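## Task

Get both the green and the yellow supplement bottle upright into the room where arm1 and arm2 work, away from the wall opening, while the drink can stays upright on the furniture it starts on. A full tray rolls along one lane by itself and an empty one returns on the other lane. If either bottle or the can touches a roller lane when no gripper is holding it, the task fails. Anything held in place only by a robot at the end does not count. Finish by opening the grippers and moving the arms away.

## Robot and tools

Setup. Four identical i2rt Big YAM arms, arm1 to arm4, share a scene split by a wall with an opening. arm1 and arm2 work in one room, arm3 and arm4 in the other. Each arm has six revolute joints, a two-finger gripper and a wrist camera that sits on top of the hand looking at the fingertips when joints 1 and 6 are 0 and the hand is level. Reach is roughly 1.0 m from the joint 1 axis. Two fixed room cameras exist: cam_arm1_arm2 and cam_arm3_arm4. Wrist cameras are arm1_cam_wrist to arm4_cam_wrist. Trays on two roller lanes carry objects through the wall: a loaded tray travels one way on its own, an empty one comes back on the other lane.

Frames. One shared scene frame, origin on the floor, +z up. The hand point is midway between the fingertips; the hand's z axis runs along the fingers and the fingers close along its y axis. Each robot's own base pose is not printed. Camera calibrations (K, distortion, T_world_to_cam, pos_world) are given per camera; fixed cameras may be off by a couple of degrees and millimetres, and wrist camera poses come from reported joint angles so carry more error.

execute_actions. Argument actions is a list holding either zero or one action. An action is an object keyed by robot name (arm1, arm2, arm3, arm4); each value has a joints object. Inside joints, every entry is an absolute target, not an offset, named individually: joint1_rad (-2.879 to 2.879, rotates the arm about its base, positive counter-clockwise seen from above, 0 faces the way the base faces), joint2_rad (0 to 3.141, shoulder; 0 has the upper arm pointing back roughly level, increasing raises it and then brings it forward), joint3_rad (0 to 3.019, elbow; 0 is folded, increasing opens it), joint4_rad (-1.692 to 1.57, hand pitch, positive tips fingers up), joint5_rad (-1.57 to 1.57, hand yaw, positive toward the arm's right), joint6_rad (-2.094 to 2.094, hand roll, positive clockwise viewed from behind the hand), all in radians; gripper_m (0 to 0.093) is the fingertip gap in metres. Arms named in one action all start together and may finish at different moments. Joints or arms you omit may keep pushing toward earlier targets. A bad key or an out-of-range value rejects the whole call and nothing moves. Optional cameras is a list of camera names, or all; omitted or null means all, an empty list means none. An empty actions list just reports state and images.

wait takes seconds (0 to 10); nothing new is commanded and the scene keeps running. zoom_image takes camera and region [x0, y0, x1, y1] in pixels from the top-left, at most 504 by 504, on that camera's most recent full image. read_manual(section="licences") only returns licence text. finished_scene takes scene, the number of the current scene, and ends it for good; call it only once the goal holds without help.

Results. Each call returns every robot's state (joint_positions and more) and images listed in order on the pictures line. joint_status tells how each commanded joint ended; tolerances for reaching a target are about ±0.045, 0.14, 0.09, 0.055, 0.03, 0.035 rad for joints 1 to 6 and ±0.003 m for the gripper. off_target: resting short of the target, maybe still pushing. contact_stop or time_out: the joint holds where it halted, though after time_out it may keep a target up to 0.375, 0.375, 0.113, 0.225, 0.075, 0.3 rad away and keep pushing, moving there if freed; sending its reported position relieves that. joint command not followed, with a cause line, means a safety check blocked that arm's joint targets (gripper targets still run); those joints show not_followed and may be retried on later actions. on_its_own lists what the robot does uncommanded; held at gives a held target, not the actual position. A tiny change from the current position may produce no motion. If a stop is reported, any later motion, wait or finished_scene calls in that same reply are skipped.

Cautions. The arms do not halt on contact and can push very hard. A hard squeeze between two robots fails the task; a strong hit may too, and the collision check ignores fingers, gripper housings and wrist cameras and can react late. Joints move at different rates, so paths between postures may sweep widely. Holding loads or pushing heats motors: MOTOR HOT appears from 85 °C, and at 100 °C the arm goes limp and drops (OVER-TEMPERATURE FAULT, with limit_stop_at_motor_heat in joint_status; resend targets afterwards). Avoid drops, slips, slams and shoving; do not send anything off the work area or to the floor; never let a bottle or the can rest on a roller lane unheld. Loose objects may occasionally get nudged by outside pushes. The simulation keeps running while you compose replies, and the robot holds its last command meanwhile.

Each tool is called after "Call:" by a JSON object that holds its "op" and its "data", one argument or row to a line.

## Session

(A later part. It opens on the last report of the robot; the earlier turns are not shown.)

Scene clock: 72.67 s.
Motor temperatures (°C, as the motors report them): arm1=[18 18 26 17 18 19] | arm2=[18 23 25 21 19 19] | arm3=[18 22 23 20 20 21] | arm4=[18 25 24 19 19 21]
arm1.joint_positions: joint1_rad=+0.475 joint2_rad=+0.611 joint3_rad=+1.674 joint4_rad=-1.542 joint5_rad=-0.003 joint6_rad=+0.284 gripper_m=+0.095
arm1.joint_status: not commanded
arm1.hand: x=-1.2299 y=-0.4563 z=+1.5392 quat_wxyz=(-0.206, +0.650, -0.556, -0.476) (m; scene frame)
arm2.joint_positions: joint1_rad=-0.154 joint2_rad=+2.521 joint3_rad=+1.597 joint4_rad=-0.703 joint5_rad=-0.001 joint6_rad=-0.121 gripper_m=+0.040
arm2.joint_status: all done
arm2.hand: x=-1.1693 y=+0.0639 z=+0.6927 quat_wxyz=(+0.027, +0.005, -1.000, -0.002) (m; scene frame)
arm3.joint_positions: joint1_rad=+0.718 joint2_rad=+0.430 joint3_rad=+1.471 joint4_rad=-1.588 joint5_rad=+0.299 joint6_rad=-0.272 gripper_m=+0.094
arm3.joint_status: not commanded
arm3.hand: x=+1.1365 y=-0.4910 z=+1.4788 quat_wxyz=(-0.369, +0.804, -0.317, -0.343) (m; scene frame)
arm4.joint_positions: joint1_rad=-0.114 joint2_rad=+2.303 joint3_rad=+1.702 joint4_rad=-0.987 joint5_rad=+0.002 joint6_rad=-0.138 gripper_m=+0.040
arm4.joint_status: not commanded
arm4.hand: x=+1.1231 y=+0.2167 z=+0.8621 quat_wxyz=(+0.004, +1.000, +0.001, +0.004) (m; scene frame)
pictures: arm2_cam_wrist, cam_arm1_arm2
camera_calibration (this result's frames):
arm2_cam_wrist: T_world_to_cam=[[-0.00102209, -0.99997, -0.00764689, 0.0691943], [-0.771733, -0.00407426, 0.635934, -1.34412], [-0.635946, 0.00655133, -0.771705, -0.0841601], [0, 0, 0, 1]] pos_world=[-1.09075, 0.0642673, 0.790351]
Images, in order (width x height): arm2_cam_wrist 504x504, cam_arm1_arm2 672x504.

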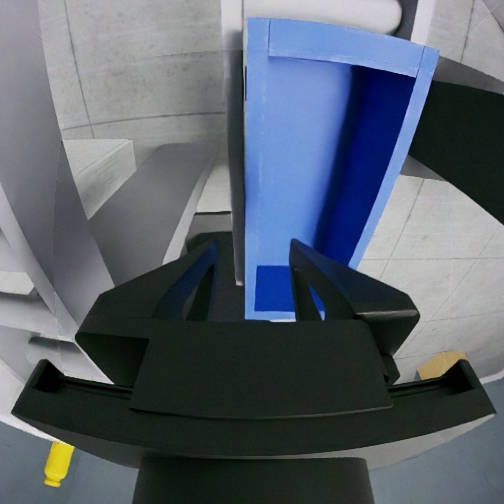

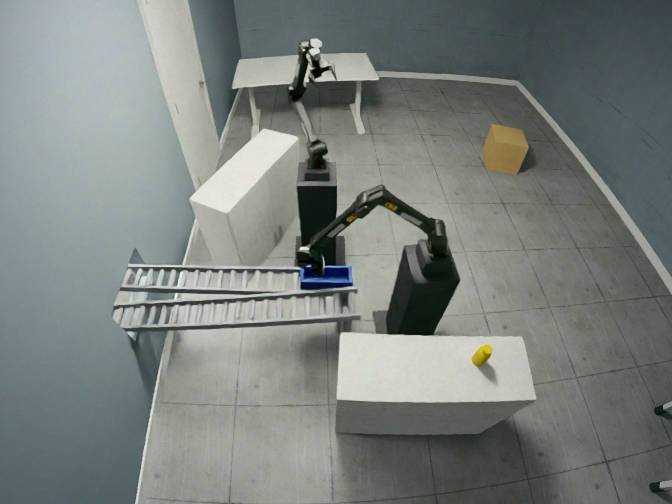

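Call:
{"op": "execute_actions", "data": {
  "actions": [
    {"arm2":{"joints":{"joint2_rad":2.71,"joint4_rad":-0.46}}}
  ],
  "cameras": []
}}

Call:
{"op": "execute_actions", "data": {
  "actions": [
    {"arm2":{"joints":{"gripper_m":0}}}
  ],
  "cameras": []
}}

Call:
{"op": "execute_actions", "data": {
  "actions": [
    {"arm2":{"joints":{"joint2_rad":2.1,"joint4_rad":-1.07}}}
  ],
  "cameras": []
}}

Call:
{"op": "execute_actions", "data": {
  "actions": [
    {"arm2":{"joints":{"joint1_rad":0.24,"joint6_rad":0.27}}}
  ],
  "cameras": []
}}

Call:
{"op": "execute_actions", "data": {
  "actions": [
    {"arm2":{"joints":{"joint2_rad":2.32,"joint3_rad":1.68,"joint4_rad":-0.92}}}
  ],
  "cameras": ["arm2_cam_wrist","cam_arm1_arm2"]
}}

Scene clock: 74.40 s.
Motor temperatures (°C, as the motors report them): arm1=[18 18 26 17 18 19] | arm2=[18 23 25 21 19 19] | arm3=[18 22 23 20 20 21] | arm4=[18 25 24 19 19 21]
arm1.joint_positions: joint1_rad=+0.475 joint2_rad=+0.611 joint3_rad=+1.674 joint4_rad=-1.542 joint5_rad=-0.003 joint6_rad=+0.284 gripper_m=+0.095
arm1.joint_status: not commanded
arm1.hand: x=-1.2299 y=-0.4563 z=+1.5392 quat_wxyz=(-0.206, +0.650, -0.556, -0.476) (m; scene frame)
arm2.joint_positions: joint1_rad=-0.154 joint2_rad=+2.735 joint3_rad=+1.607 joint4_rad=-0.474 joint5_rad=-0.001 joint6_rad=-0.121 gripper_m=+0.040
arm2.joint_status: all done
arm2.hand: x=-1.2026 y=+0.0672 z=+0.5742 quat_wxyz=(+0.015, +0.005, -1.000, -0.001) (m; scene frame)
arm3.joint_positions: joint1_rad=+0.718 joint2_rad=+0.430 joint3_rad=+1.471 joint4_rad=-1.588 joint5_rad=+0.299 joint6_rad=-0.272 gripper_m=+0.094
arm3.joint_status: not commanded
arm3.hand: x=+1.1365 y=-0.4910 z=+1.4788 quat_wxyz=(-0.369, +0.804, -0.317, -0.343) (m; scene frame)
arm4.joint_positions: joint1_rad=-0.114 joint2_rad=+2.303 joint3_rad=+1.702 joint4_rad=-0.987 joint5_rad=+0.002 joint6_rad=-0.138 gripper_m=+0.040
arm4.joint_status: not commanded
arm4.hand: x=+1.1231 y=+0.2167 z=+0.8621 quat_wxyz=(+0.004, +1.000, +0.001, +0.004) (m; scene frame)
pictures: none
No camera images: the call's "cameras" was empty. Leave "cameras" out to get every camera's image.

Scene clock: 74.97 s.
Motor temperatures (°C, as the motors report them): arm1=[18 18 26 17 18 19] | arm2=[18 23 25 21 19 19] | arm3=[18 22 23 20 20 21] | arm4=[18 25 24 19 19 21]
arm1.joint_positions: joint1_rad=+0.475 joint2_rad=+0.611 joint3_rad=+1.674 joint4_rad=-1.542 joint5_rad=-0.003 joint6_rad=+0.284 gripper_m=+0.095
arm1.joint_status: not commanded
arm1.hand: x=-1.2299 y=-0.4563 z=+1.5392 quat_wxyz=(-0.206, +0.650, -0.556, -0.476) (m; scene frame)
arm2.joint_positions: joint1_rad=-0.154 joint2_rad=+2.735 joint3_rad=+1.607 joint4_rad=-0.473 joint5_rad=+0.000 joint6_rad=-0.121 gripper_m=+0.011
arm2.joint_status: gripper_m off_target (ended at +0.011, target +0.000)
arm2.hand: x=-1.2026 y=+0.0670 z=+0.5742 quat_wxyz=(+0.015, +0.005, -1.000, +0.000) (m; scene frame)
arm3.joint_positions: joint1_rad=+0.718 joint2_rad=+0.430 joint3_rad=+1.471 joint4_rad=-1.588 joint5_rad=+0.299 joint6_rad=-0.272 gripper_m=+0.094
arm3.joint_status: not commanded
arm3.hand: x=+1.1365 y=-0.4910 z=+1.4788 quat_wxyz=(-0.369, +0.804, -0.317, -0.343) (m; scene frame)
arm4.joint_positions: joint1_rad=-0.114 joint2_rad=+2.303 joint3_rad=+1.702 joint4_rad=-0.987 joint5_rad=+0.002 joint6_rad=-0.138 gripper_m=+0.040
arm4.joint_status: not commanded
arm4.hand: x=+1.1231 y=+0.2167 z=+0.8621 quat_wxyz=(+0.004, +1.000, +0.001, +0.004) (m; scene frame)
pictures: none
No camera images: the call's "cameras" was empty. Leave "cameras" out to get every camera's image.

Scene clock: 76.70 s.
Motor temperatures (°C, as the motors report them): arm1=[18 18 26 17 18 19] | arm2=[18 23 25 21 19 19] | arm3=[18 22 23 20 20 21] | arm4=[18 25 24 19 19 21]
arm1.joint_positions: joint1_rad=+0.475 joint2_rad=+0.611 joint3_rad=+1.674 joint4_rad=-1.542 joint5_rad=-0.003 joint6_rad=+0.284 gripper_m=+0.095
arm1.joint_status: not commanded
arm1.hand: x=-1.2299 y=-0.4563 z=+1.5392 quat_wxyz=(-0.206, +0.650, -0.556, -0.476) (m; scene frame)
arm2.joint_positions: joint1_rad=-0.154 joint2_rad=+2.120 joint3_rad=+1.606 joint4_rad=-1.059 joint5_rad=+0.000 joint6_rad=-0.122 gripper_m=+0.011
arm2.joint_status: all done
arm2.hand: x=-1.1463 y=+0.0619 z=+0.9317 quat_wxyz=(+0.000, +0.006, -1.000, +0.002) (m; scene frame)
arm3.joint_positions: joint1_rad=+0.718 joint2_rad=+0.430 joint3_rad=+1.471 joint4_rad=-1.588 joint5_rad=+0.299 joint6_rad=-0.272 gripper_m=+0.094
arm3.joint_status: not commanded
arm3.hand: x=+1.1365 y=-0.4910 z=+1.4788 quat_wxyz=(-0.369, +0.804, -0.317, -0.343) (m; scene frame)
arm4.joint_positions: joint1_rad=-0.114 joint2_rad=+2.303 joint3_rad=+1.702 joint4_rad=-0.987 joint5_rad=+0.002 joint6_rad=-0.138 gripper_m=+0.040
arm4.joint_status: not commanded
arm4.hand: x=+1.1231 y=+0.2167 z=+0.8621 quat_wxyz=(+0.004, +1.000, +0.001, +0.004) (m; scene frame)
pictures: none
No camera images: the call's "cameras" was empty. Leave "cameras" out to get every camera's image.

Scene clock: 78.43 s.
Motor temperatures (°C, as the motors report them): arm1=[18 18 26 17 18 19] | arm2=[18 23 25 21 19 19] | arm3=[18 22 23 20 20 21] | arm4=[18 26 24 19 19 21]
arm1.joint_positions: joint1_rad=+0.475 joint2_rad=+0.611 joint3_rad=+1.674 joint4_rad=-1.542 joint5_rad=-0.003 joint6_rad=+0.284 gripper_m=+0.095
arm1.joint_status: not commanded
arm1.hand: x=-1.2299 y=-0.4563 z=+1.5392 quat_wxyz=(-0.206, +0.650, -0.556, -0.476) (m; scene frame)
arm2.joint_positions: joint1_rad=+0.234 joint2_rad=+2.120 joint3_rad=+1.606 joint4_rad=-1.059 joint5_rad=-0.005 joint6_rad=+0.260 gripper_m=+0.011
arm2.joint_status: all done
arm2.hand: x=-1.1657 y=+0.2966 z=+0.9309 quat_wxyz=(+0.001, +0.008, -1.000, +0.000) (m; scene frame)
arm3.joint_positions: joint1_rad=+0.718 joint2_rad=+0.430 joint3_rad=+1.471 joint4_rad=-1.588 joint5_rad=+0.299 joint6_rad=-0.272 gripper_m=+0.094
arm3.joint_status: not commanded
arm3.hand: x=+1.1365 y=-0.4910 z=+1.4788 quat_wxyz=(-0.369, +0.804, -0.317, -0.343) (m; scene frame)
arm4.joint_positions: joint1_rad=-0.114 joint2_rad=+2.303 joint3_rad=+1.702 joint4_rad=-0.987 joint5_rad=+0.002 joint6_rad=-0.138 gripper_m=+0.040
arm4.joint_status: not commanded
arm4.hand: x=+1.1231 y=+0.2167 z=+0.8621 quat_wxyz=(+0.004, +1.000, +0.001, +0.004) (m; scene frame)
pictures: none
No camera images: the call's "cameras" was empty. Leave "cameras" out to get every camera's image.

Scene clock: 79.60 s.
Motor temperatures (°C, as the motors report them): arm1=[18 18 26 17 18 19] | arm2=[18 24 25 21 19 19] | arm3=[18 22 23 20 20 21] | arm4=[18 26 24 19 19 21]
arm1.joint_positions: joint1_rad=+0.475 joint2_rad=+0.611 joint3_rad=+1.674 joint4_rad=-1.542 joint5_rad=-0.003 joint6_rad=+0.284 gripper_m=+0.095
arm1.joint_status: not commanded
arm1.hand: x=-1.2299 y=-0.4563 z=+1.5392 quat_wxyz=(-0.206, +0.650, -0.556, -0.476) (m; scene frame)
arm2.joint_positions: joint1_rad=+0.234 joint2_rad=+2.363 joint3_rad=+1.649 joint4_rad=-0.929 joint5_rad=-0.005 joint6_rad=+0.261 gripper_m=+0.011
arm2.joint_status: all done
arm2.hand: x=-1.1649 y=+0.2964 z=+0.7994 quat_wxyz=(+0.035, +0.007, -0.999, +0.009) (m; scene frame)
arm3.joint_positions: joint1_rad=+0.718 joint2_rad=+0.430 joint3_rad=+1.471 joint4_rad=-1.588 joint5_rad=+0.299 joint6_rad=-0.272 gripper_m=+0.094
arm3.joint_status: not commanded
arm3.hand: x=+1.1365 y=-0.4910 z=+1.4788 quat_wxyz=(-0.369, +0.804, -0.317, -0.343) (m; scene frame)
arm4.joint_positions: joint1_rad=-0.114 joint2_rad=+2.303 joint3_rad=+1.702 joint4_rad=-0.987 joint5_rad=+0.002 joint6_rad=-0.138 gripper_m=+0.040
arm4.joint_status: not commanded
arm4.hand: x=+1.1231 y=+0.2167 z=+0.8621 quat_wxyz=(+0.004, +1.000, +0.001, +0.004) (m; scene frame)
pictures: arm2_cam_wrist, cam_arm1_arm2
camera_calibration (this result's frames):
arm2_cam_wrist: T_world_to_cam=[[0.00517694, -0.999885, 0.0142585, 0.292168], [-0.76154, 0.00529904, 0.648096, -1.40827], [-0.648097, -0.0142136, -0.761425, -0.016865], [0, 0, 0, 1]] pos_world=[-1.0849, 0.299357, 0.895688]
Images, in order (width x height): arm2_cam_wrist 504x504, cam_arm1_arm2 672x504.

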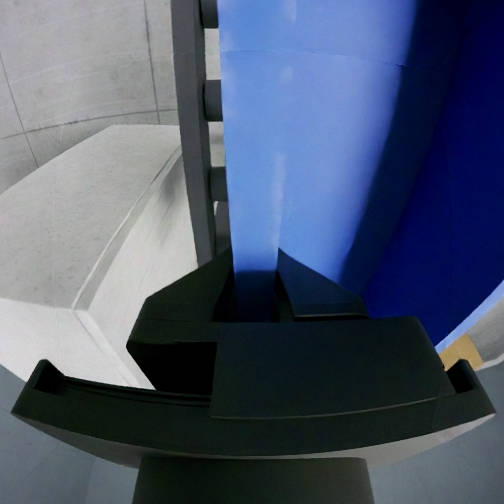

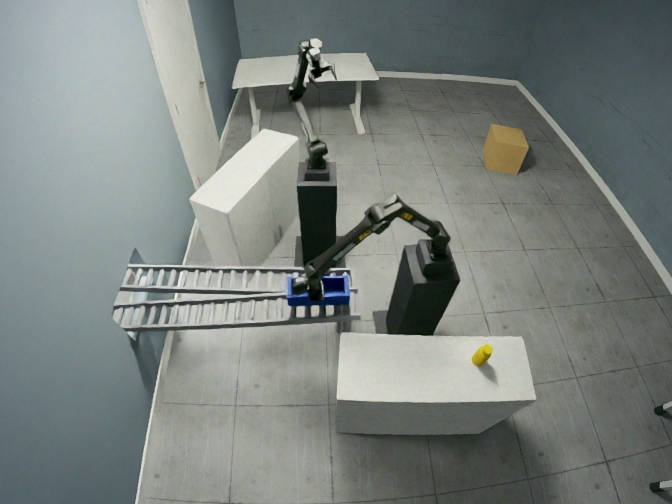

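Call:
{"op": "execute_actions", "data": {
  "actions": [
    {"arm2":{"joints":{"gripper_m":0.035}}}
  ],
  "cameras": []
}}

Call:
{"op": "execute_actions", "data": {
  "actions": [
    {"arm2":{"joints":{"joint2_rad":1.9,"joint4_rad":-1.3}}}
  ],
  "cameras": []
}}

Call:
{"op": "wait", "data": {
  "seconds": 10
}}

Call:
{"op": "wait", "data": {
  "seconds": 5
}}

Scene clock: 80.77 s.
Motor temperatures (°C, as the motors report them): arm1=[18 18 26 17 18 19] | arm2=[18 24 25 21 19 19] | arm3=[18 22 23 20 20 21] | arm4=[18 26 24 19 19 21]
arm1.joint_positions: joint1_rad=+0.475 joint2_rad=+0.611 joint3_rad=+1.674 joint4_rad=-1.542 joint5_rad=-0.003 joint6_rad=+0.284 gripper_m=+0.095
arm1.joint_status: not commanded
arm1.hand: x=-1.2299 y=-0.4563 z=+1.5392 quat_wxyz=(-0.206, +0.650, -0.556, -0.476) (m; scene frame)
arm2.joint_positions: joint1_rad=+0.234 joint2_rad=+2.347 joint3_rad=+1.649 joint4_rad=-0.929 joint5_rad=-0.005 joint6_rad=+0.261 gripper_m=+0.035
arm2.joint_status: all done
arm2.hand: x=-1.1608 y=+0.2978 z=+0.8088 quat_wxyz=(+0.027, +0.008, -1.000, +0.007) (m; scene frame)
arm3.joint_positions: joint1_rad=+0.718 joint2_rad=+0.430 joint3_rad=+1.471 joint4_rad=-1.588 joint5_rad=+0.299 joint6_rad=-0.272 gripper_m=+0.094
arm3.joint_status: not commanded
arm3.hand: x=+1.1365 y=-0.4910 z=+1.4788 quat_wxyz=(-0.369, +0.804, -0.317, -0.343) (m; scene frame)
arm4.joint_positions: joint1_rad=-0.114 joint2_rad=+2.303 joint3_rad=+1.702 joint4_rad=-0.987 joint5_rad=+0.002 joint6_rad=-0.138 gripper_m=+0.040
arm4.joint_status: not commanded
arm4.hand: x=+1.1231 y=+0.2167 z=+0.8621 quat_wxyz=(+0.004, +1.000, +0.001, +0.004) (m; scene frame)
pictures: none
No camera images: the call's "cameras" was empty. Leave "cameras" out to get every camera's image.

Scene clock: 82.23 s.
Motor temperatures (°C, as the motors report them): arm1=[18 18 26 17 18 19] | arm2=[18 24 25 21 19 19] | arm3=[18 22 23 20 20 21] | arm4=[18 26 24 19 19 21]
arm1.joint_positions: joint1_rad=+0.475 joint2_rad=+0.611 joint3_rad=+1.674 joint4_rad=-1.542 joint5_rad=-0.003 joint6_rad=+0.284 gripper_m=+0.095
arm1.joint_status: not commanded
arm1.hand: x=-1.2299 y=-0.4563 z=+1.5392 quat_wxyz=(-0.206, +0.650, -0.556, -0.476) (m; scene frame)
arm2.joint_positions: joint1_rad=+0.234 joint2_rad=+1.899 joint3_rad=+1.663 joint4_rad=-1.287 joint5_rad=-0.005 joint6_rad=+0.261 gripper_m=+0.035
arm2.joint_status: all done
arm2.hand: x=-1.1835 y=+0.2923 z=+1.0785 quat_wxyz=(-0.023, +0.008, -1.000, -0.007) (m; scene frame)
arm3.joint_positions: joint1_rad=+0.718 joint2_rad=+0.430 joint3_rad=+1.471 joint4_rad=-1.588 joint5_rad=+0.299 joint6_rad=-0.272 gripper_m=+0.094
arm3.joint_status: not commanded
arm3.hand: x=+1.1365 y=-0.4910 z=+1.4788 quat_wxyz=(-0.369, +0.804, -0.317, -0.343) (m; scene frame)
arm4.joint_positions: joint1_rad=-0.114 joint2_rad=+2.303 joint3_rad=+1.702 joint4_rad=-0.987 joint5_rad=+0.002 joint6_rad=-0.138 gripper_m=+0.040
arm4.joint_status: not commanded
arm4.hand: x=+1.1231 y=+0.2167 z=+0.8621 quat_wxyz=(+0.004, +1.000, +0.001, +0.004) (m; scene frame)
pictures: none
No camera images: the call's "cameras" was empty. Leave "cameras" out to get every camera's image.

Scene clock: 92.23 s.
Motor temperatures (°C, as the motors report them): arm1=[18 18 26 17 18 19] | arm2=[18 24 26 21 19 19] | arm3=[18 22 23 20 20 21] | arm4=[18 26 24 19 19 21]
arm1.joint_positions: joint1_rad=+0.475 joint2_rad=+0.611 joint3_rad=+1.674 joint4_rad=-1.542 joint5_rad=-0.003 joint6_rad=+0.284 gripper_m=+0.095
arm1.joint_status: not commanded
arm1.hand: x=-1.2299 y=-0.4563 z=+1.5392 quat_wxyz=(-0.206, +0.650, -0.556, -0.476) (m; scene frame)
arm2.joint_positions: joint1_rad=+0.234 joint2_rad=+1.899 joint3_rad=+1.663 joint4_rad=-1.287 joint5_rad=-0.005 joint6_rad=+0.261 gripper_m=+0.035
arm2.joint_status: all done
arm2.hand: x=-1.1835 y=+0.2923 z=+1.0785 quat_wxyz=(-0.023, +0.008, -1.000, -0.007) (m; scene frame)
arm3.joint_positions: joint1_rad=+0.718 joint2_rad=+0.430 joint3_rad=+1.471 joint4_rad=-1.588 joint5_rad=+0.299 joint6_rad=-0.272 gripper_m=+0.094
arm3.joint_status: not commanded
arm3.hand: x=+1.1365 y=-0.4910 z=+1.4788 quat_wxyz=(-0.369, +0.804, -0.317, -0.343) (m; scene frame)
arm4.joint_positions: joint1_rad=-0.114 joint2_rad=+2.303 joint3_rad=+1.702 joint4_rad=-0.987 joint5_rad=+0.002 joint6_rad=-0.138 gripper_m=+0.040
arm4.joint_status: not commanded
arm4.hand: x=+1.1231 y=+0.2167 z=+0.8621 quat_wxyz=(+0.004, +1.000, +0.001, +0.004) (m; scene frame)
wait: 10.00 s; at rest by 0.27 s
pictures: arm1_cam_wrist, arm2_cam_wrist, arm3_cam_wrist, arm4_cam_wrist, cam_arm1_arm2, cam_arm3_arm4
camera_calibration (this result's frames):
arm1_cam_wrist: T_world_to_cam=[[0.913698, 0.309563, -0.263301, 1.67339], [0.184157, -0.892943, -0.410778, 0.455559], [-0.362274, 0.326838, -0.872889, 1.1705], [0, 0, 0, 1]] pos_world=[-1.18883, -0.493796, 1.64946]
arm2_cam_wrist: T_world_to_cam=[[0.00618921, -0.999828, -0.0174637, 0.319642], [-0.831054, -0.0148558, 0.555993, -1.58037], [-0.556157, 0.0110721, -0.831004, 0.360063], [0, 0, 0, 1]] pos_world=[-1.1151, 0.292123, 1.18347]
arm3_cam_wrist: T_world_to_cam=[[0.757003, 0.532053, 0.379297, -1.1618], [0.647753, -0.687293, -0.328701, -0.585403], [0.0858018, 0.494518, -0.864922, 1.54708], [0, 0, 0, 1]] pos_world=[1.12594, -0.549267, 1.58635]
arm4_cam_wrist: T_world_to_cam=[[-0.00652994, 0.999943, -0.00847065, -0.20295], [0.800294, 0.0103048, 0.59952, -1.41539], [0.599573, -0.00286418, -0.800315, 0.144676], [0, 0, 0, 1]] pos_world=[1.04466, 0.217938, 0.962623]
Images, in order (width x height): arm1_cam_wrist 504x504, arm2_cam_wrist 504x504, arm3_cam_wrist 504x504, arm4_cam_wrist 504x504, cam_arm1_arm2 672x504, cam_arm3_arm4 672x504.

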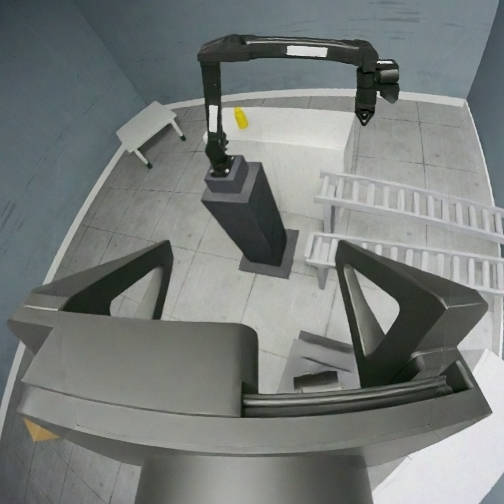

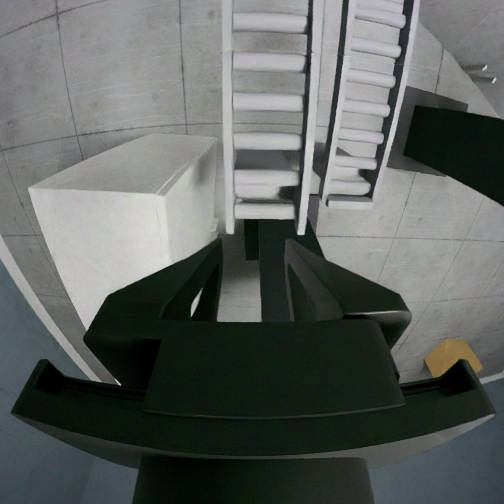

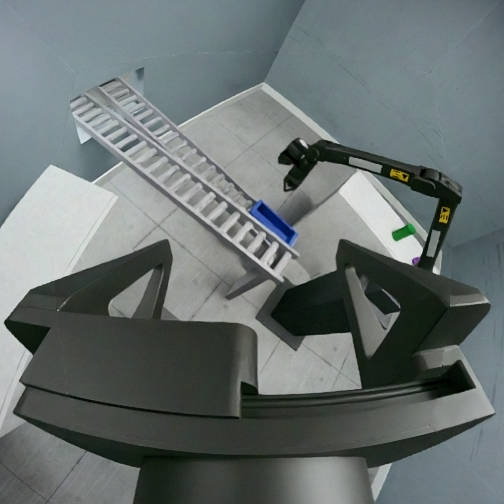

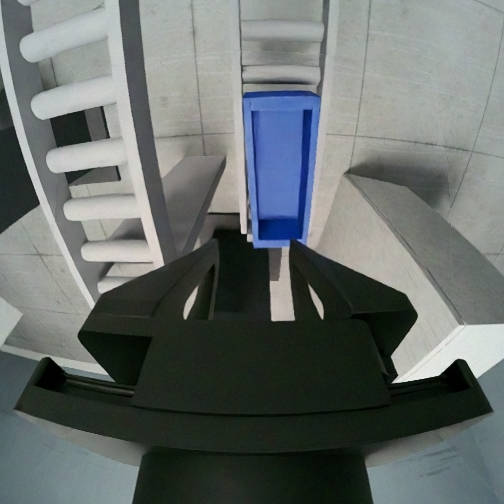

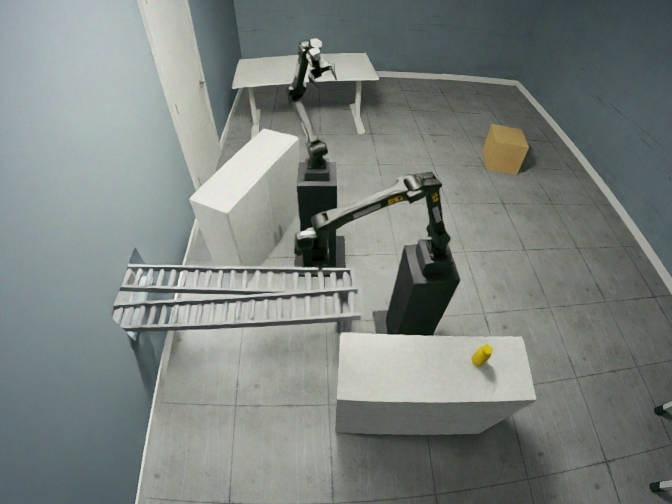

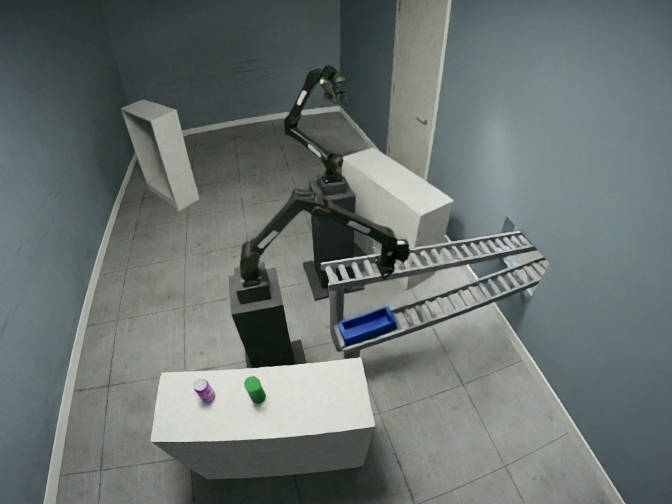

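Scene clock: 97.23 s.
Motor temperatures (°C, as the motors report them): arm1=[18 18 26 17 18 19] | arm2=[18 24 26 21 19 19] | arm3=[18 22 23 20 20 21] | arm4=[18 26 24 19 19 21]
arm1.joint_positions: joint1_rad=+0.475 joint2_rad=+0.611 joint3_rad=+1.674 joint4_rad=-1.542 joint5_rad=-0.003 joint6_rad=+0.284 gripper_m=+0.095
arm1.joint_status: not commanded
arm1.hand: x=-1.2299 y=-0.4563 z=+1.5392 quat_wxyz=(-0.206, +0.650, -0.556, -0.476) (m; scene frame)
arm2.joint_positions: joint1_rad=+0.234 joint2_rad=+1.899 joint3_rad=+1.663 joint4_rad=-1.287 joint5_rad=-0.005 joint6_rad=+0.261 gripper_m=+0.035
arm2.joint_status: all done
arm2.hand: x=-1.1835 y=+0.2923 z=+1.0785 quat_wxyz=(-0.023, +0.008, -1.000, -0.007) (m; scene frame)
arm3.joint_positions: joint1_rad=+0.718 joint2_rad=+0.430 joint3_rad=+1.471 joint4_rad=-1.588 joint5_rad=+0.299 joint6_rad=-0.272 gripper_m=+0.094
arm3.joint_status: not commanded
arm3.hand: x=+1.1365 y=-0.4910 z=+1.4788 quat_wxyz=(-0.369, +0.804, -0.317, -0.343) (m; scene frame)
arm4.joint_positions: joint1_rad=-0.114 joint2_rad=+2.303 joint3_rad=+1.702 joint4_rad=-0.987 joint5_rad=+0.002 joint6_rad=-0.138 gripper_m=+0.040
arm4.joint_status: not commanded
arm4.hand: x=+1.1231 y=+0.2167 z=+0.8621 quat_wxyz=(+0.004, +1.000, +0.001, +0.004) (m; scene frame)
wait: 5.00 s; at rest by 0.27 s
pictures: arm1_cam_wrist, arm2_cam_wrist, arm3_cam_wrist, arm4_cam_wrist, cam_arm1_arm2, cam_arm3_arm4
camera_calibration (this result's frames):
arm1_cam_wrist: T_world_to_cam=[[0.913698, 0.309563, -0.263301, 1.67339], [0.184157, -0.892943, -0.410778, 0.455559], [-0.362274, 0.326838, -0.872889, 1.1705], [0, 0, 0, 1]] pos_world=[-1.18883, -0.493796, 1.64946]
arm2_cam_wrist: T_world_to_cam=[[0.00618921, -0.999828, -0.0174637, 0.319642], [-0.831054, -0.0148558, 0.555993, -1.58037], [-0.556157, 0.0110721, -0.831004, 0.360063], [0, 0, 0, 1]] pos_world=[-1.1151, 0.292123, 1.18347]
arm3_cam_wrist: T_world_to_cam=[[0.757003, 0.532053, 0.379297, -1.1618], [0.647753, -0.687293, -0.328701, -0.585403], [0.0858018, 0.494518, -0.864922, 1.54708], [0, 0, 0, 1]] pos_world=[1.12594, -0.549267, 1.58635]
arm4_cam_wrist: T_world_to_cam=[[-0.00652994, 0.999943, -0.00847065, -0.20295], [0.800294, 0.0103048, 0.59952, -1.41539], [0.599573, -0.00286418, -0.800315, 0.144676], [0, 0, 0, 1]] pos_world=[1.04466, 0.217938, 0.962623]
Images, in order (width x height): arm1_cam_wrist 504x504, arm2_cam_wrist 504x504, arm3_cam_wrist 504x504, arm4_cam_wrist 504x504, cam_arm1_arm2 672x504, cam_arm3_arm4 672x504.

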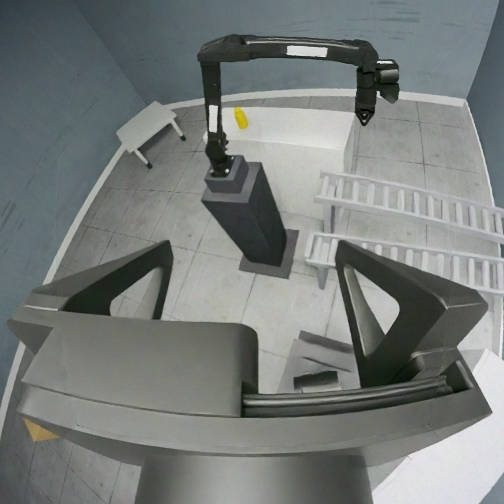

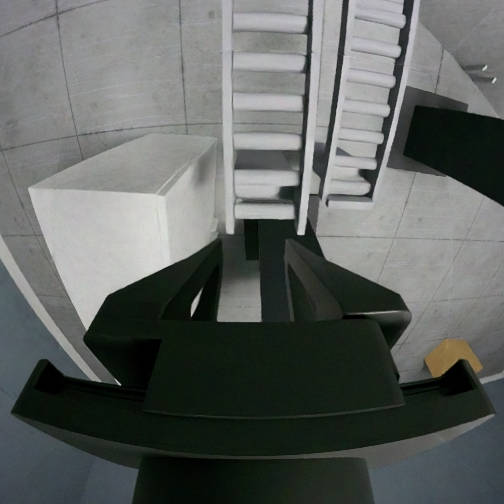

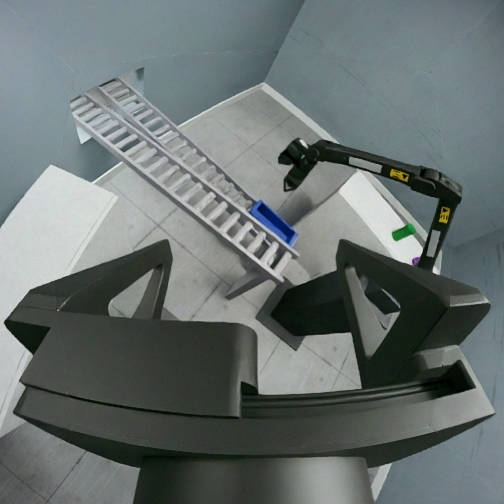

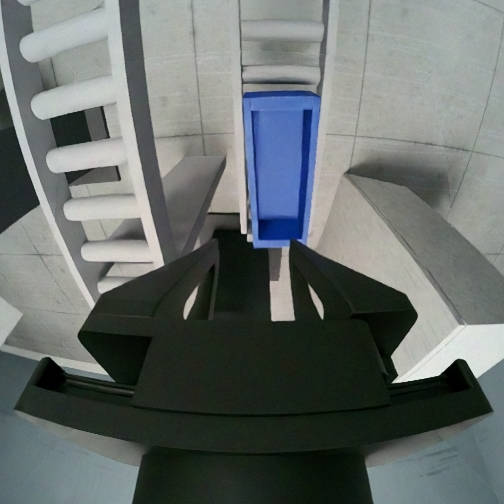

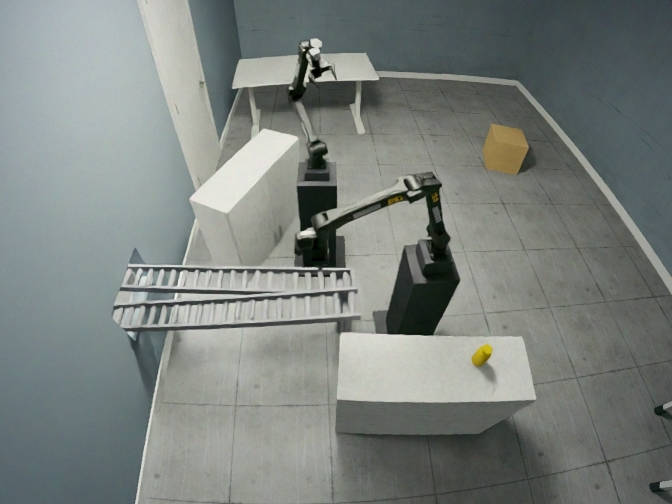

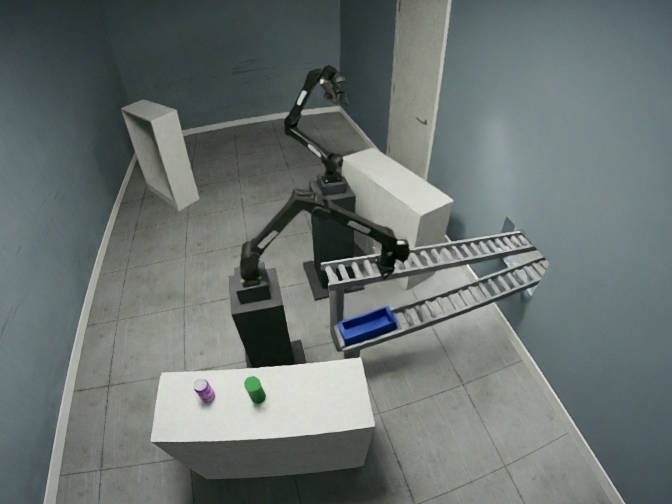

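Repeat the tray move.

Call:
{"op": "execute_actions", "data": {
  "actions": [
    {"arm4":{"joints":{"joint1_rad":-0.12,"joint2_rad":2.82,"joint4_rad":-0.45}}}
  ],
  "cameras": []
}}

Call:
{"op": "execute_actions", "data": {
  "actions": [
    {"arm4":{"joints":{"gripper_m":0}}}
  ],
  "cameras": []
}}

Call:
{"op": "execute_actions", "data": {
  "actions": [
    {"arm4":{"joints":{"joint2_rad":2.2,"joint4_rad":-1.08}}}
  ],
  "cameras": []
}}

Call:
{"op": "execute_actions", "data": {
  "actions": [
    {"arm4":{"joints":{"joint1_rad":0.29,"joint6_rad":0.27,"joint3_rad":1.87,"joint4_rad":-1.24}}}
  ],
  "cameras": []
}}

Call:
{"op": "execute_actions", "data": {
  "actions": [
    {"arm4":{"joints":{"joint2_rad":2.44,"joint4_rad":-0.98}}}
  ],
  "cameras": ["cam_arm3_arm4"]
}}

Scene clock: 99.50 s.
Motor temperatures (°C, as the motors report them): arm1=[18 18 26 17 18 19] | arm2=[18 24 26 21 19 19] | arm3=[18 22 23 20 20 21] | arm4=[18 26 24 19 19 21]
arm1.joint_positions: joint1_rad=+0.475 joint2_rad=+0.611 joint3_rad=+1.674 joint4_rad=-1.542 joint5_rad=-0.003 joint6_rad=+0.284 gripper_m=+0.095
arm1.joint_status: not commanded
arm1.hand: x=-1.2299 y=-0.4563 z=+1.5392 quat_wxyz=(-0.206, +0.650, -0.556, -0.476) (m; scene frame)
arm2.joint_positions: joint1_rad=+0.234 joint2_rad=+1.899 joint3_rad=+1.663 joint4_rad=-1.287 joint5_rad=-0.005 joint6_rad=+0.261 gripper_m=+0.035
arm2.joint_status: not commanded
arm2.hand: x=-1.1835 y=+0.2923 z=+1.0785 quat_wxyz=(-0.023, +0.008, -1.000, -0.007) (m; scene frame)
arm3.joint_positions: joint1_rad=+0.718 joint2_rad=+0.430 joint3_rad=+1.471 joint4_rad=-1.588 joint5_rad=+0.299 joint6_rad=-0.272 gripper_m=+0.094
arm3.joint_status: not commanded
arm3.hand: x=+1.1365 y=-0.4910 z=+1.4788 quat_wxyz=(-0.369, +0.804, -0.317, -0.343) (m; scene frame)
arm4.joint_positions: joint1_rad=-0.114 joint2_rad=+2.819 joint3_rad=+1.704 joint4_rad=-0.456 joint5_rad=+0.002 joint6_rad=-0.138 gripper_m=+0.040
arm4.joint_status: all done
arm4.hand: x=+1.1847 y=+0.2058 z=+0.5538 quat_wxyz=(+0.002, +1.000, +0.001, -0.005) (m; scene frame)
pictures: none
No camera images: the call's "cameras" was empty. Leave "cameras" out to get every camera's image.

Scene clock: 100.07 s.
Motor temperatures (°C, as the motors report them): arm1=[18 18 26 17 18 19] | arm2=[18 24 26 21 19 19] | arm3=[18 22 23 20 20 21] | arm4=[18 26 24 19 19 21]
arm1.joint_positions: joint1_rad=+0.475 joint2_rad=+0.611 joint3_rad=+1.674 joint4_rad=-1.542 joint5_rad=-0.003 joint6_rad=+0.284 gripper_m=+0.095
arm1.joint_status: not commanded
arm1.hand: x=-1.2299 y=-0.4563 z=+1.5392 quat_wxyz=(-0.206, +0.650, -0.556, -0.476) (m; scene frame)
arm2.joint_positions: joint1_rad=+0.234 joint2_rad=+1.899 joint3_rad=+1.663 joint4_rad=-1.287 joint5_rad=-0.005 joint6_rad=+0.261 gripper_m=+0.035
arm2.joint_status: not commanded
arm2.hand: x=-1.1835 y=+0.2923 z=+1.0785 quat_wxyz=(-0.023, +0.008, -1.000, -0.007) (m; scene frame)
arm3.joint_positions: joint1_rad=+0.718 joint2_rad=+0.430 joint3_rad=+1.471 joint4_rad=-1.588 joint5_rad=+0.299 joint6_rad=-0.272 gripper_m=+0.094
arm3.joint_status: not commanded
arm3.hand: x=+1.1365 y=-0.4910 z=+1.4788 quat_wxyz=(-0.369, +0.804, -0.317, -0.343) (m; scene frame)
arm4.joint_positions: joint1_rad=-0.114 joint2_rad=+2.819 joint3_rad=+1.704 joint4_rad=-0.455 joint5_rad=+0.002 joint6_rad=-0.143 gripper_m=+0.011
arm4.joint_status: gripper_m off_target (ended at +0.011, target +0.000)
arm4.hand: x=+1.1845 y=+0.2058 z=+0.5538 quat_wxyz=(+0.002, +1.000, +0.003, -0.006) (m; scene frame)
pictures: none
No camera images: the call's "cameras" was empty. Leave "cameras" out to get every camera's image.

Scene clock: 101.83 s.
Motor temperatures (°C, as the motors report them): arm1=[18 18 26 17 18 19] | arm2=[18 24 26 21 19 19] | arm3=[18 22 23 20 20 21] | arm4=[18 26 24 19 19 21]
arm1.joint_positions: joint1_rad=+0.475 joint2_rad=+0.611 joint3_rad=+1.674 joint4_rad=-1.542 joint5_rad=-0.003 joint6_rad=+0.284 gripper_m=+0.095
arm1.joint_status: not commanded
arm1.hand: x=-1.2299 y=-0.4563 z=+1.5392 quat_wxyz=(-0.206, +0.650, -0.556, -0.476) (m; scene frame)
arm2.joint_positions: joint1_rad=+0.234 joint2_rad=+1.899 joint3_rad=+1.663 joint4_rad=-1.287 joint5_rad=-0.005 joint6_rad=+0.261 gripper_m=+0.035
arm2.joint_status: not commanded
arm2.hand: x=-1.1835 y=+0.2923 z=+1.0785 quat_wxyz=(-0.023, +0.008, -1.000, -0.007) (m; scene frame)
arm3.joint_positions: joint1_rad=+0.718 joint2_rad=+0.430 joint3_rad=+1.471 joint4_rad=-1.588 joint5_rad=+0.299 joint6_rad=-0.272 gripper_m=+0.094
arm3.joint_status: not commanded
arm3.hand: x=+1.1365 y=-0.4910 z=+1.4788 quat_wxyz=(-0.369, +0.804, -0.317, -0.343) (m; scene frame)
arm4.joint_positions: joint1_rad=-0.114 joint2_rad=+2.219 joint3_rad=+1.709 joint4_rad=-1.075 joint5_rad=-0.003 joint6_rad=-0.144 gripper_m=+0.011
arm4.joint_status: all done
arm4.hand: x=+1.1250 y=+0.2162 z=+0.9167 quat_wxyz=(+0.005, +1.000, +0.003, +0.001) (m; scene frame)
pictures: none
No camera images: the call's "cameras" was empty. Leave "cameras" out to get every camera's image.

Scene clock: 103.47 s.
Motor temperatures (°C, as the motors report them): arm1=[18 18 26 17 18 19] | arm2=[18 24 26 21 19 19] | arm3=[18 22 23 20 20 21] | arm4=[18 26 25 19 19 21]
arm1.joint_positions: joint1_rad=+0.475 joint2_rad=+0.611 joint3_rad=+1.674 joint4_rad=-1.542 joint5_rad=-0.003 joint6_rad=+0.284 gripper_m=+0.095
arm1.joint_status: not commanded
arm1.hand: x=-1.2299 y=-0.4563 z=+1.5392 quat_wxyz=(-0.206, +0.650, -0.556, -0.476) (m; scene frame)
arm2.joint_positions: joint1_rad=+0.234 joint2_rad=+1.899 joint3_rad=+1.663 joint4_rad=-1.287 joint5_rad=-0.005 joint6_rad=+0.261 gripper_m=+0.035
arm2.joint_status: not commanded
arm2.hand: x=-1.1835 y=+0.2923 z=+1.0785 quat_wxyz=(-0.023, +0.008, -1.000, -0.007) (m; scene frame)
arm3.joint_positions: joint1_rad=+0.718 joint2_rad=+0.430 joint3_rad=+1.471 joint4_rad=-1.588 joint5_rad=+0.299 joint6_rad=-0.272 gripper_m=+0.094
arm3.joint_status: not commanded
arm3.hand: x=+1.1365 y=-0.4910 z=+1.4788 quat_wxyz=(-0.369, +0.804, -0.317, -0.343) (m; scene frame)
arm4.joint_positions: joint1_rad=+0.280 joint2_rad=+2.216 joint3_rad=+1.837 joint4_rad=-1.231 joint5_rad=-0.002 joint6_rad=+0.257 gripper_m=+0.011
arm4.joint_status: all done
arm4.hand: x=+1.1266 y=-0.0354 z=+0.9641 quat_wxyz=(-0.001, +1.000, +0.000, +0.014) (m; scene frame)
pictures: none
No camera images: the call's "cameras" was empty. Leave "cameras" out to get every camera's image.

Scene clock: 104.80 s.
Motor temperatures (°C, as the motors report them): arm1=[18 18 26 17 18 19] | arm2=[18 24 26 21 19 19] | arm3=[18 22 23 20 20 21] | arm4=[18 26 25 19 19 21]
arm1.joint_positions: joint1_rad=+0.475 joint2_rad=+0.611 joint3_rad=+1.674 joint4_rad=-1.542 joint5_rad=-0.003 joint6_rad=+0.284 gripper_m=+0.095
arm1.joint_status: not commanded
arm1.hand: x=-1.2299 y=-0.4563 z=+1.5392 quat_wxyz=(-0.206, +0.650, -0.556, -0.476) (m; scene frame)
arm2.joint_positions: joint1_rad=+0.234 joint2_rad=+1.899 joint3_rad=+1.663 joint4_rad=-1.287 joint5_rad=-0.005 joint6_rad=+0.261 gripper_m=+0.035
arm2.joint_status: not commanded
arm2.hand: x=-1.1835 y=+0.2923 z=+1.0785 quat_wxyz=(-0.023, +0.008, -1.000, -0.007) (m; scene frame)
arm3.joint_positions: joint1_rad=+0.718 joint2_rad=+0.430 joint3_rad=+1.471 joint4_rad=-1.588 joint5_rad=+0.299 joint6_rad=-0.272 gripper_m=+0.094
arm3.joint_status: not commanded
arm3.hand: x=+1.1365 y=-0.4910 z=+1.4788 quat_wxyz=(-0.369, +0.804, -0.317, -0.343) (m; scene frame)
arm4.joint_positions: joint1_rad=+0.285 joint2_rad=+2.464 joint3_rad=+1.843 joint4_rad=-0.985 joint5_rad=-0.005 joint6_rad=+0.259 gripper_m=+0.011
arm4.joint_status: all done
arm4.hand: x=+1.1139 y=-0.0432 z=+0.8063 quat_wxyz=(+0.001, +1.000, +0.002, +0.012) (m; scene frame)
pictures: cam_arm3_arm4
Images, in order (width x height): cam_arm3_arm4 672x504.

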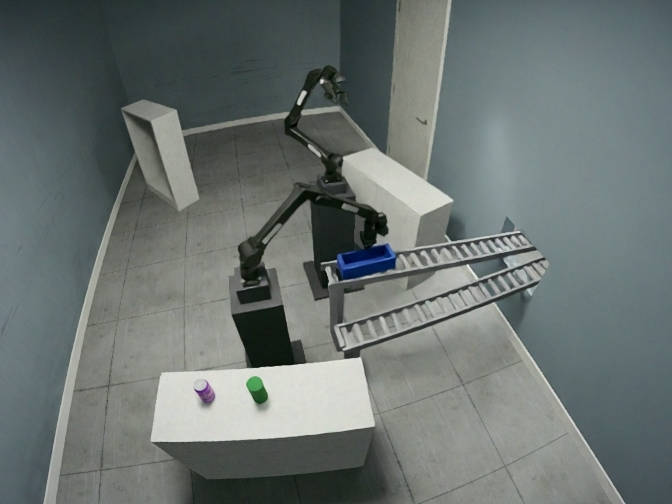

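Green ≈(1.82,0.66): j1≈-1.66.

Call:
{"op": "execute_actions", "data": {
  "actions": [
    {"arm4":{"joints":{"gripper_m":0.03}}}
  ],
  "cameras": []
}}

Call:
{"op": "execute_actions", "data": {
  "actions": [
    {"arm4":{"joints":{"joint2_rad":1.9,"joint3_rad":1.4,"joint4_rad":-1.07}}}
  ],
  "cameras": []
}}

Call:
{"op": "execute_actions", "data": {
  "actions": [
    {"arm4":{"joints":{"joint1_rad":-1.66,"joint6_rad":0,"gripper_m":0.09,"joint2_rad":1.8,"joint3_rad":1.3,"joint4_rad":-1.07}}}
  ],
  "cameras": ["arm4_cam_wrist"]
}}

Scene clock: 106.13 s.
Motor temperatures (°C, as the motors report them): arm1=[18 18 26 17 18 19] | arm2=[18 24 26 21 19 19] | arm3=[18 22 23 20 20 21] | arm4=[18 26 25 19 19 21]
arm1.joint_positions: joint1_rad=+0.475 joint2_rad=+0.611 joint3_rad=+1.674 joint4_rad=-1.542 joint5_rad=-0.003 joint6_rad=+0.284 gripper_m=+0.095
arm1.joint_status: not commanded
arm1.hand: x=-1.2299 y=-0.4563 z=+1.5392 quat_wxyz=(-0.206, +0.650, -0.556, -0.476) (m; scene frame)
arm2.joint_positions: joint1_rad=+0.234 joint2_rad=+1.899 joint3_rad=+1.663 joint4_rad=-1.287 joint5_rad=-0.005 joint6_rad=+0.261 gripper_m=+0.035
arm2.joint_status: not commanded
arm2.hand: x=-1.1835 y=+0.2923 z=+1.0785 quat_wxyz=(-0.023, +0.008, -1.000, -0.007) (m; scene frame)
arm3.joint_positions: joint1_rad=+0.718 joint2_rad=+0.430 joint3_rad=+1.471 joint4_rad=-1.588 joint5_rad=+0.299 joint6_rad=-0.272 gripper_m=+0.094
arm3.joint_status: not commanded
arm3.hand: x=+1.1365 y=-0.4910 z=+1.4788 quat_wxyz=(-0.369, +0.804, -0.317, -0.343) (m; scene frame)
arm4.joint_positions: joint1_rad=+0.285 joint2_rad=+2.455 joint3_rad=+1.843 joint4_rad=-0.985 joint5_rad=-0.003 joint6_rad=+0.259 gripper_m=+0.030
arm4.joint_status: all done
arm4.hand: x=+1.1114 y=-0.0436 z=+0.8122 quat_wxyz=(+0.002, +1.000, +0.002, +0.007) (m; scene frame)
pictures: none
No camera images: the call's "cameras" was empty. Leave "cameras" out to get every camera's image.

Scene clock: 107.60 s.
Motor temperatures (°C, as the motors report them): arm1=[18 18 26 17 18 19] | arm2=[18 24 26 21 19 19] | arm3=[18 22 23 20 20 21] | arm4=[18 26 25 19 19 21]
arm1.joint_positions: joint1_rad=+0.475 joint2_rad=+0.611 joint3_rad=+1.674 joint4_rad=-1.542 joint5_rad=-0.003 joint6_rad=+0.284 gripper_m=+0.095
arm1.joint_status: not commanded
arm1.hand: x=-1.2299 y=-0.4563 z=+1.5392 quat_wxyz=(-0.206, +0.650, -0.556, -0.476) (m; scene frame)
arm2.joint_positions: joint1_rad=+0.234 joint2_rad=+1.899 joint3_rad=+1.663 joint4_rad=-1.287 joint5_rad=-0.005 joint6_rad=+0.261 gripper_m=+0.035
arm2.joint_status: not commanded
arm2.hand: x=-1.1835 y=+0.2923 z=+1.0785 quat_wxyz=(-0.023, +0.008, -1.000, -0.007) (m; scene frame)
arm3.joint_positions: joint1_rad=+0.718 joint2_rad=+0.430 joint3_rad=+1.471 joint4_rad=-1.588 joint5_rad=+0.299 joint6_rad=-0.272 gripper_m=+0.094
arm3.joint_status: not commanded
arm3.hand: x=+1.1365 y=-0.4910 z=+1.4788 quat_wxyz=(-0.369, +0.804, -0.317, -0.343) (m; scene frame)
arm4.joint_positions: joint1_rad=+0.285 joint2_rad=+1.886 joint3_rad=+1.403 joint4_rad=-1.066 joint5_rad=-0.003 joint6_rad=+0.259 gripper_m=+0.030
arm4.joint_status: all done
arm4.hand: x=+1.2259 y=-0.0121 z=+1.0041 quat_wxyz=(+0.008, +1.000, +0.002, -0.016) (m; scene frame)
pictures: none
No camera images: the call's "cameras" was empty. Leave "cameras" out to get every camera's image.

Scene clock: 109.63 s.
Motor temperatures (°C, as the motors report them): arm1=[18 18 26 17 18 19] | arm2=[18 24 26 21 19 19] | arm3=[18 22 23 20 20 21] | arm4=[18 26 24 19 19 21]
arm1.joint_positions: joint1_rad=+0.475 joint2_rad=+0.611 joint3_rad=+1.674 joint4_rad=-1.542 joint5_rad=-0.003 joint6_rad=+0.284 gripper_m=+0.095
arm1.joint_status: not commanded
arm1.hand: x=-1.2299 y=-0.4563 z=+1.5392 quat_wxyz=(-0.206, +0.650, -0.556, -0.476) (m; scene frame)
arm2.joint_positions: joint1_rad=+0.234 joint2_rad=+1.899 joint3_rad=+1.663 joint4_rad=-1.287 joint5_rad=-0.005 joint6_rad=+0.261 gripper_m=+0.035
arm2.joint_status: not commanded
arm2.hand: x=-1.1835 y=+0.2923 z=+1.0785 quat_wxyz=(-0.023, +0.008, -1.000, -0.007) (m; scene frame)
arm3.joint_positions: joint1_rad=+0.718 joint2_rad=+0.430 joint3_rad=+1.471 joint4_rad=-1.588 joint5_rad=+0.299 joint6_rad=-0.272 gripper_m=+0.094
arm3.joint_status: not commanded
arm3.hand: x=+1.1365 y=-0.4910 z=+1.4788 quat_wxyz=(-0.369, +0.804, -0.317, -0.343) (m; scene frame)
arm4.joint_positions: joint1_rad=-1.666 joint2_rad=+1.808 joint3_rad=+1.301 joint4_rad=-1.067 joint5_rad=+0.000 joint6_rad=+0.013 gripper_m=+0.090
arm4.joint_status: all done
arm4.hand: x=+1.8147 y=+0.6367 z=+0.9984 quat_wxyz=(+0.007, +0.660, -0.751, +0.000) (m; scene frame)
pictures: arm4_cam_wrist
camera_calibration (this result's frames):
arm4_cam_wrist: T_world_to_cam=[[0.992197, -0.1242, -0.0109478, -1.71144], [-0.0925815, -0.792716, 0.602519, 0.0736511], [-0.0835113, -0.596804, -0.798029, 1.45577], [0, 0, 0, 1]] pos_world=[1.82648, 0.714634, 1.09864]
Images, in order (width x height): arm4_cam_wrist 504x504.

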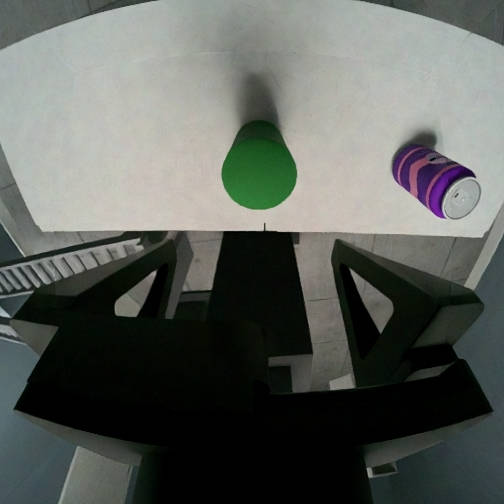

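Call:
{"op": "execute_actions", "data": {
  "actions": [
    {"arm4":{"joints":{"joint2_rad":2.13,"joint3_rad":1.26,"joint4_rad":-0.70}}}
  ],
  "cameras": ["arm4_cam_wrist","cam_arm3_arm4"]
}}

Scene clock: 111.67 s.
Motor temperatures (°C, as the motors report them): arm1=[18 18 26 17 18 19] | arm2=[18 24 27 21 19 19] | arm3=[18 22 23 20 20 21] | arm4=[18 26 24 19 19 21]
arm1.joint_positions: joint1_rad=+0.475 joint2_rad=+0.611 joint3_rad=+1.674 joint4_rad=-1.542 joint5_rad=-0.003 joint6_rad=+0.284 gripper_m=+0.095
arm1.joint_status: not commanded
arm1.hand: x=-1.2299 y=-0.4563 z=+1.5392 quat_wxyz=(-0.206, +0.650, -0.556, -0.476) (m; scene frame)
arm2.joint_positions: joint1_rad=+0.234 joint2_rad=+1.899 joint3_rad=+1.663 joint4_rad=-1.287 joint5_rad=-0.005 joint6_rad=+0.261 gripper_m=+0.035
arm2.joint_status: not commanded
arm2.hand: x=-1.1835 y=+0.2923 z=+1.0785 quat_wxyz=(-0.023, +0.008, -1.000, -0.007) (m; scene frame)
arm3.joint_positions: joint1_rad=+0.718 joint2_rad=+0.430 joint3_rad=+1.471 joint4_rad=-1.588 joint5_rad=+0.299 joint6_rad=-0.272 gripper_m=+0.094
arm3.joint_status: not commanded
arm3.hand: x=+1.1365 y=-0.4910 z=+1.4788 quat_wxyz=(-0.369, +0.804, -0.317, -0.343) (m; scene frame)
arm4.joint_positions: joint1_rad=-1.666 joint2_rad=+2.113 joint3_rad=+1.264 joint4_rad=-0.708 joint5_rad=-0.001 joint6_rad=+0.012 gripper_m=+0.090
arm4.joint_status: all done
arm4.hand: x=+1.8153 y=+0.6568 z=+0.8344 quat_wxyz=(+0.001, +0.660, -0.751, -0.006) (m; scene frame)
pictures: arm4_cam_wrist, cam_arm3_arm4
camera_calibration (this result's frames):
arm4_cam_wrist: T_world_to_cam=[[0.992237, -0.123799, -0.0118328, -1.71091], [-0.0931608, -0.802945, 0.588727, 0.207754], [-0.082385, -0.583054, -0.808245, 1.33442], [0, 0, 0, 1]] pos_world=[1.82692, 0.733046, 0.935984]
Images, in order (width x height): arm4_cam_wrist 504x504, cam_arm3_arm4 672x504.

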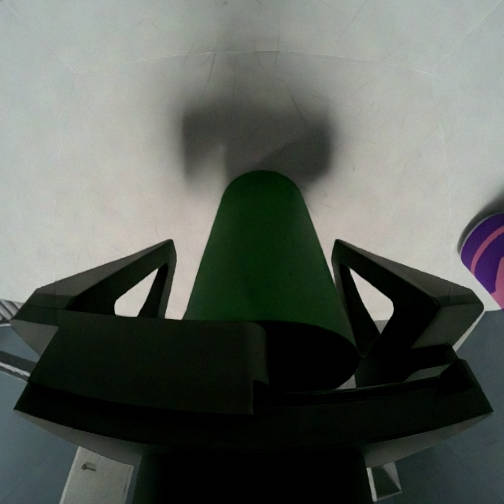

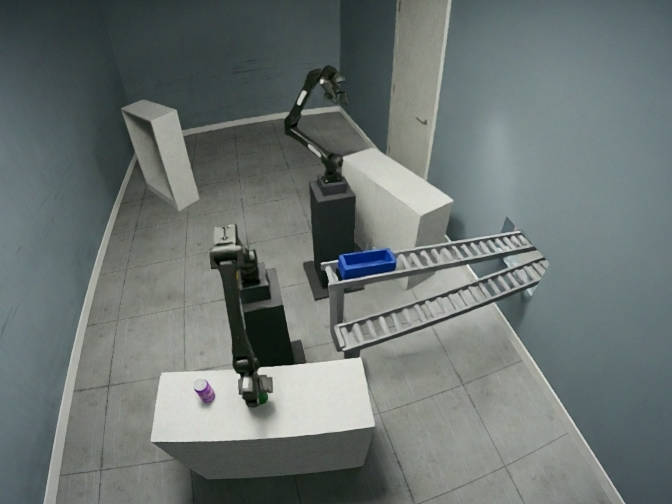

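Call:
{"op": "execute_actions", "data": {
  "actions": [
    {"arm4":{"joints":{"gripper_m":0.03}}}
  ],
  "cameras": []
}}

Call:
{"op": "execute_actions", "data": {
  "actions": [
    {"arm4":{"joints":{"joint2_rad":1.6,"joint4_rad":-1.2}}}
  ],
  "cameras": ["arm4_cam_wrist"]
}}

Scene clock: 112.67 s.
Motor temperatures (°C, as the motors report them): arm1=[18 18 26 17 18 19] | arm2=[18 24 27 21 19 19] | arm3=[18 22 23 20 20 21] | arm4=[18 26 24 19 19 21]
arm1.joint_positions: joint1_rad=+0.475 joint2_rad=+0.611 joint3_rad=+1.674 joint4_rad=-1.542 joint5_rad=-0.003 joint6_rad=+0.284 gripper_m=+0.095
arm1.joint_status: not commanded
arm1.hand: x=-1.2299 y=-0.4563 z=+1.5392 quat_wxyz=(-0.206, +0.650, -0.556, -0.476) (m; scene frame)
arm2.joint_positions: joint1_rad=+0.234 joint2_rad=+1.899 joint3_rad=+1.663 joint4_rad=-1.287 joint5_rad=-0.005 joint6_rad=+0.261 gripper_m=+0.035
arm2.joint_status: not commanded
arm2.hand: x=-1.1835 y=+0.2923 z=+1.0785 quat_wxyz=(-0.023, +0.008, -1.000, -0.007) (m; scene frame)
arm3.joint_positions: joint1_rad=+0.718 joint2_rad=+0.430 joint3_rad=+1.471 joint4_rad=-1.588 joint5_rad=+0.299 joint6_rad=-0.272 gripper_m=+0.094
arm3.joint_status: not commanded
arm3.hand: x=+1.1365 y=-0.4910 z=+1.4788 quat_wxyz=(-0.369, +0.804, -0.317, -0.343) (m; scene frame)
arm4.joint_positions: joint1_rad=-1.666 joint2_rad=+2.113 joint3_rad=+1.264 joint4_rad=-0.708 joint5_rad=+0.000 joint6_rad=+0.011 gripper_m=+0.065
arm4.joint_status: gripper_m off_target (ended at +0.065, target +0.030)
arm4.hand: x=+1.8155 y=+0.6568 z=+0.8342 quat_wxyz=(+0.001, +0.660, -0.751, -0.006) (m; scene frame)
pictures: none
No camera images: the call's "cameras" was empty. Leave "cameras" out to get every camera's image.

Scene clock: 114.10 s.
Motor temperatures (°C, as the motors report them): arm1=[18 18 26 17 18 19] | arm2=[18 24 27 21 19 19] | arm3=[18 22 23 20 20 21] | arm4=[18 26 24 19 19 21]
arm1.joint_positions: joint1_rad=+0.475 joint2_rad=+0.611 joint3_rad=+1.674 joint4_rad=-1.542 joint5_rad=-0.003 joint6_rad=+0.284 gripper_m=+0.095
arm1.joint_status: not commanded
arm1.hand: x=-1.2299 y=-0.4563 z=+1.5392 quat_wxyz=(-0.206, +0.650, -0.556, -0.476) (m; scene frame)
arm2.joint_positions: joint1_rad=+0.234 joint2_rad=+1.899 joint3_rad=+1.663 joint4_rad=-1.287 joint5_rad=-0.005 joint6_rad=+0.261 gripper_m=+0.035
arm2.joint_status: not commanded
arm2.hand: x=-1.1835 y=+0.2923 z=+1.0785 quat_wxyz=(-0.023, +0.008, -1.000, -0.007) (m; scene frame)
arm3.joint_positions: joint1_rad=+0.718 joint2_rad=+0.430 joint3_rad=+1.471 joint4_rad=-1.588 joint5_rad=+0.299 joint6_rad=-0.272 gripper_m=+0.094
arm3.joint_status: not commanded
arm3.hand: x=+1.1365 y=-0.4910 z=+1.4788 quat_wxyz=(-0.369, +0.804, -0.317, -0.343) (m; scene frame)
arm4.joint_positions: joint1_rad=-1.666 joint2_rad=+1.605 joint3_rad=+1.244 joint4_rad=-1.193 joint5_rad=+0.000 joint6_rad=+0.011 gripper_m=+0.065
arm4.joint_status: all done
arm4.hand: x=+1.8102 y=+0.5915 z=+1.0734 quat_wxyz=(+0.000, +0.660, -0.751, -0.007) (m; scene frame)
pictures: arm4_cam_wrist
camera_calibration (this result's frames):
arm4_cam_wrist: T_world_to_cam=[[0.992343, -0.123049, -0.0107002, -1.71298], [-0.0934314, -0.804497, 0.586562, 0.0178609], [-0.0807839, -0.581071, -0.809834, 1.48675], [0, 0, 0, 1]] pos_world=[1.82164, 0.667494, 1.17521]
Images, in order (width x height): arm4_cam_wrist 504x504.

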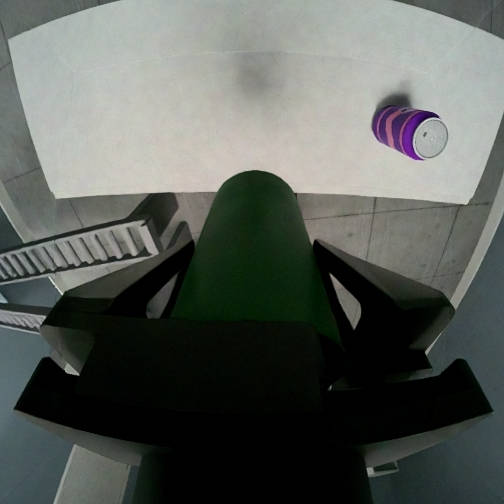

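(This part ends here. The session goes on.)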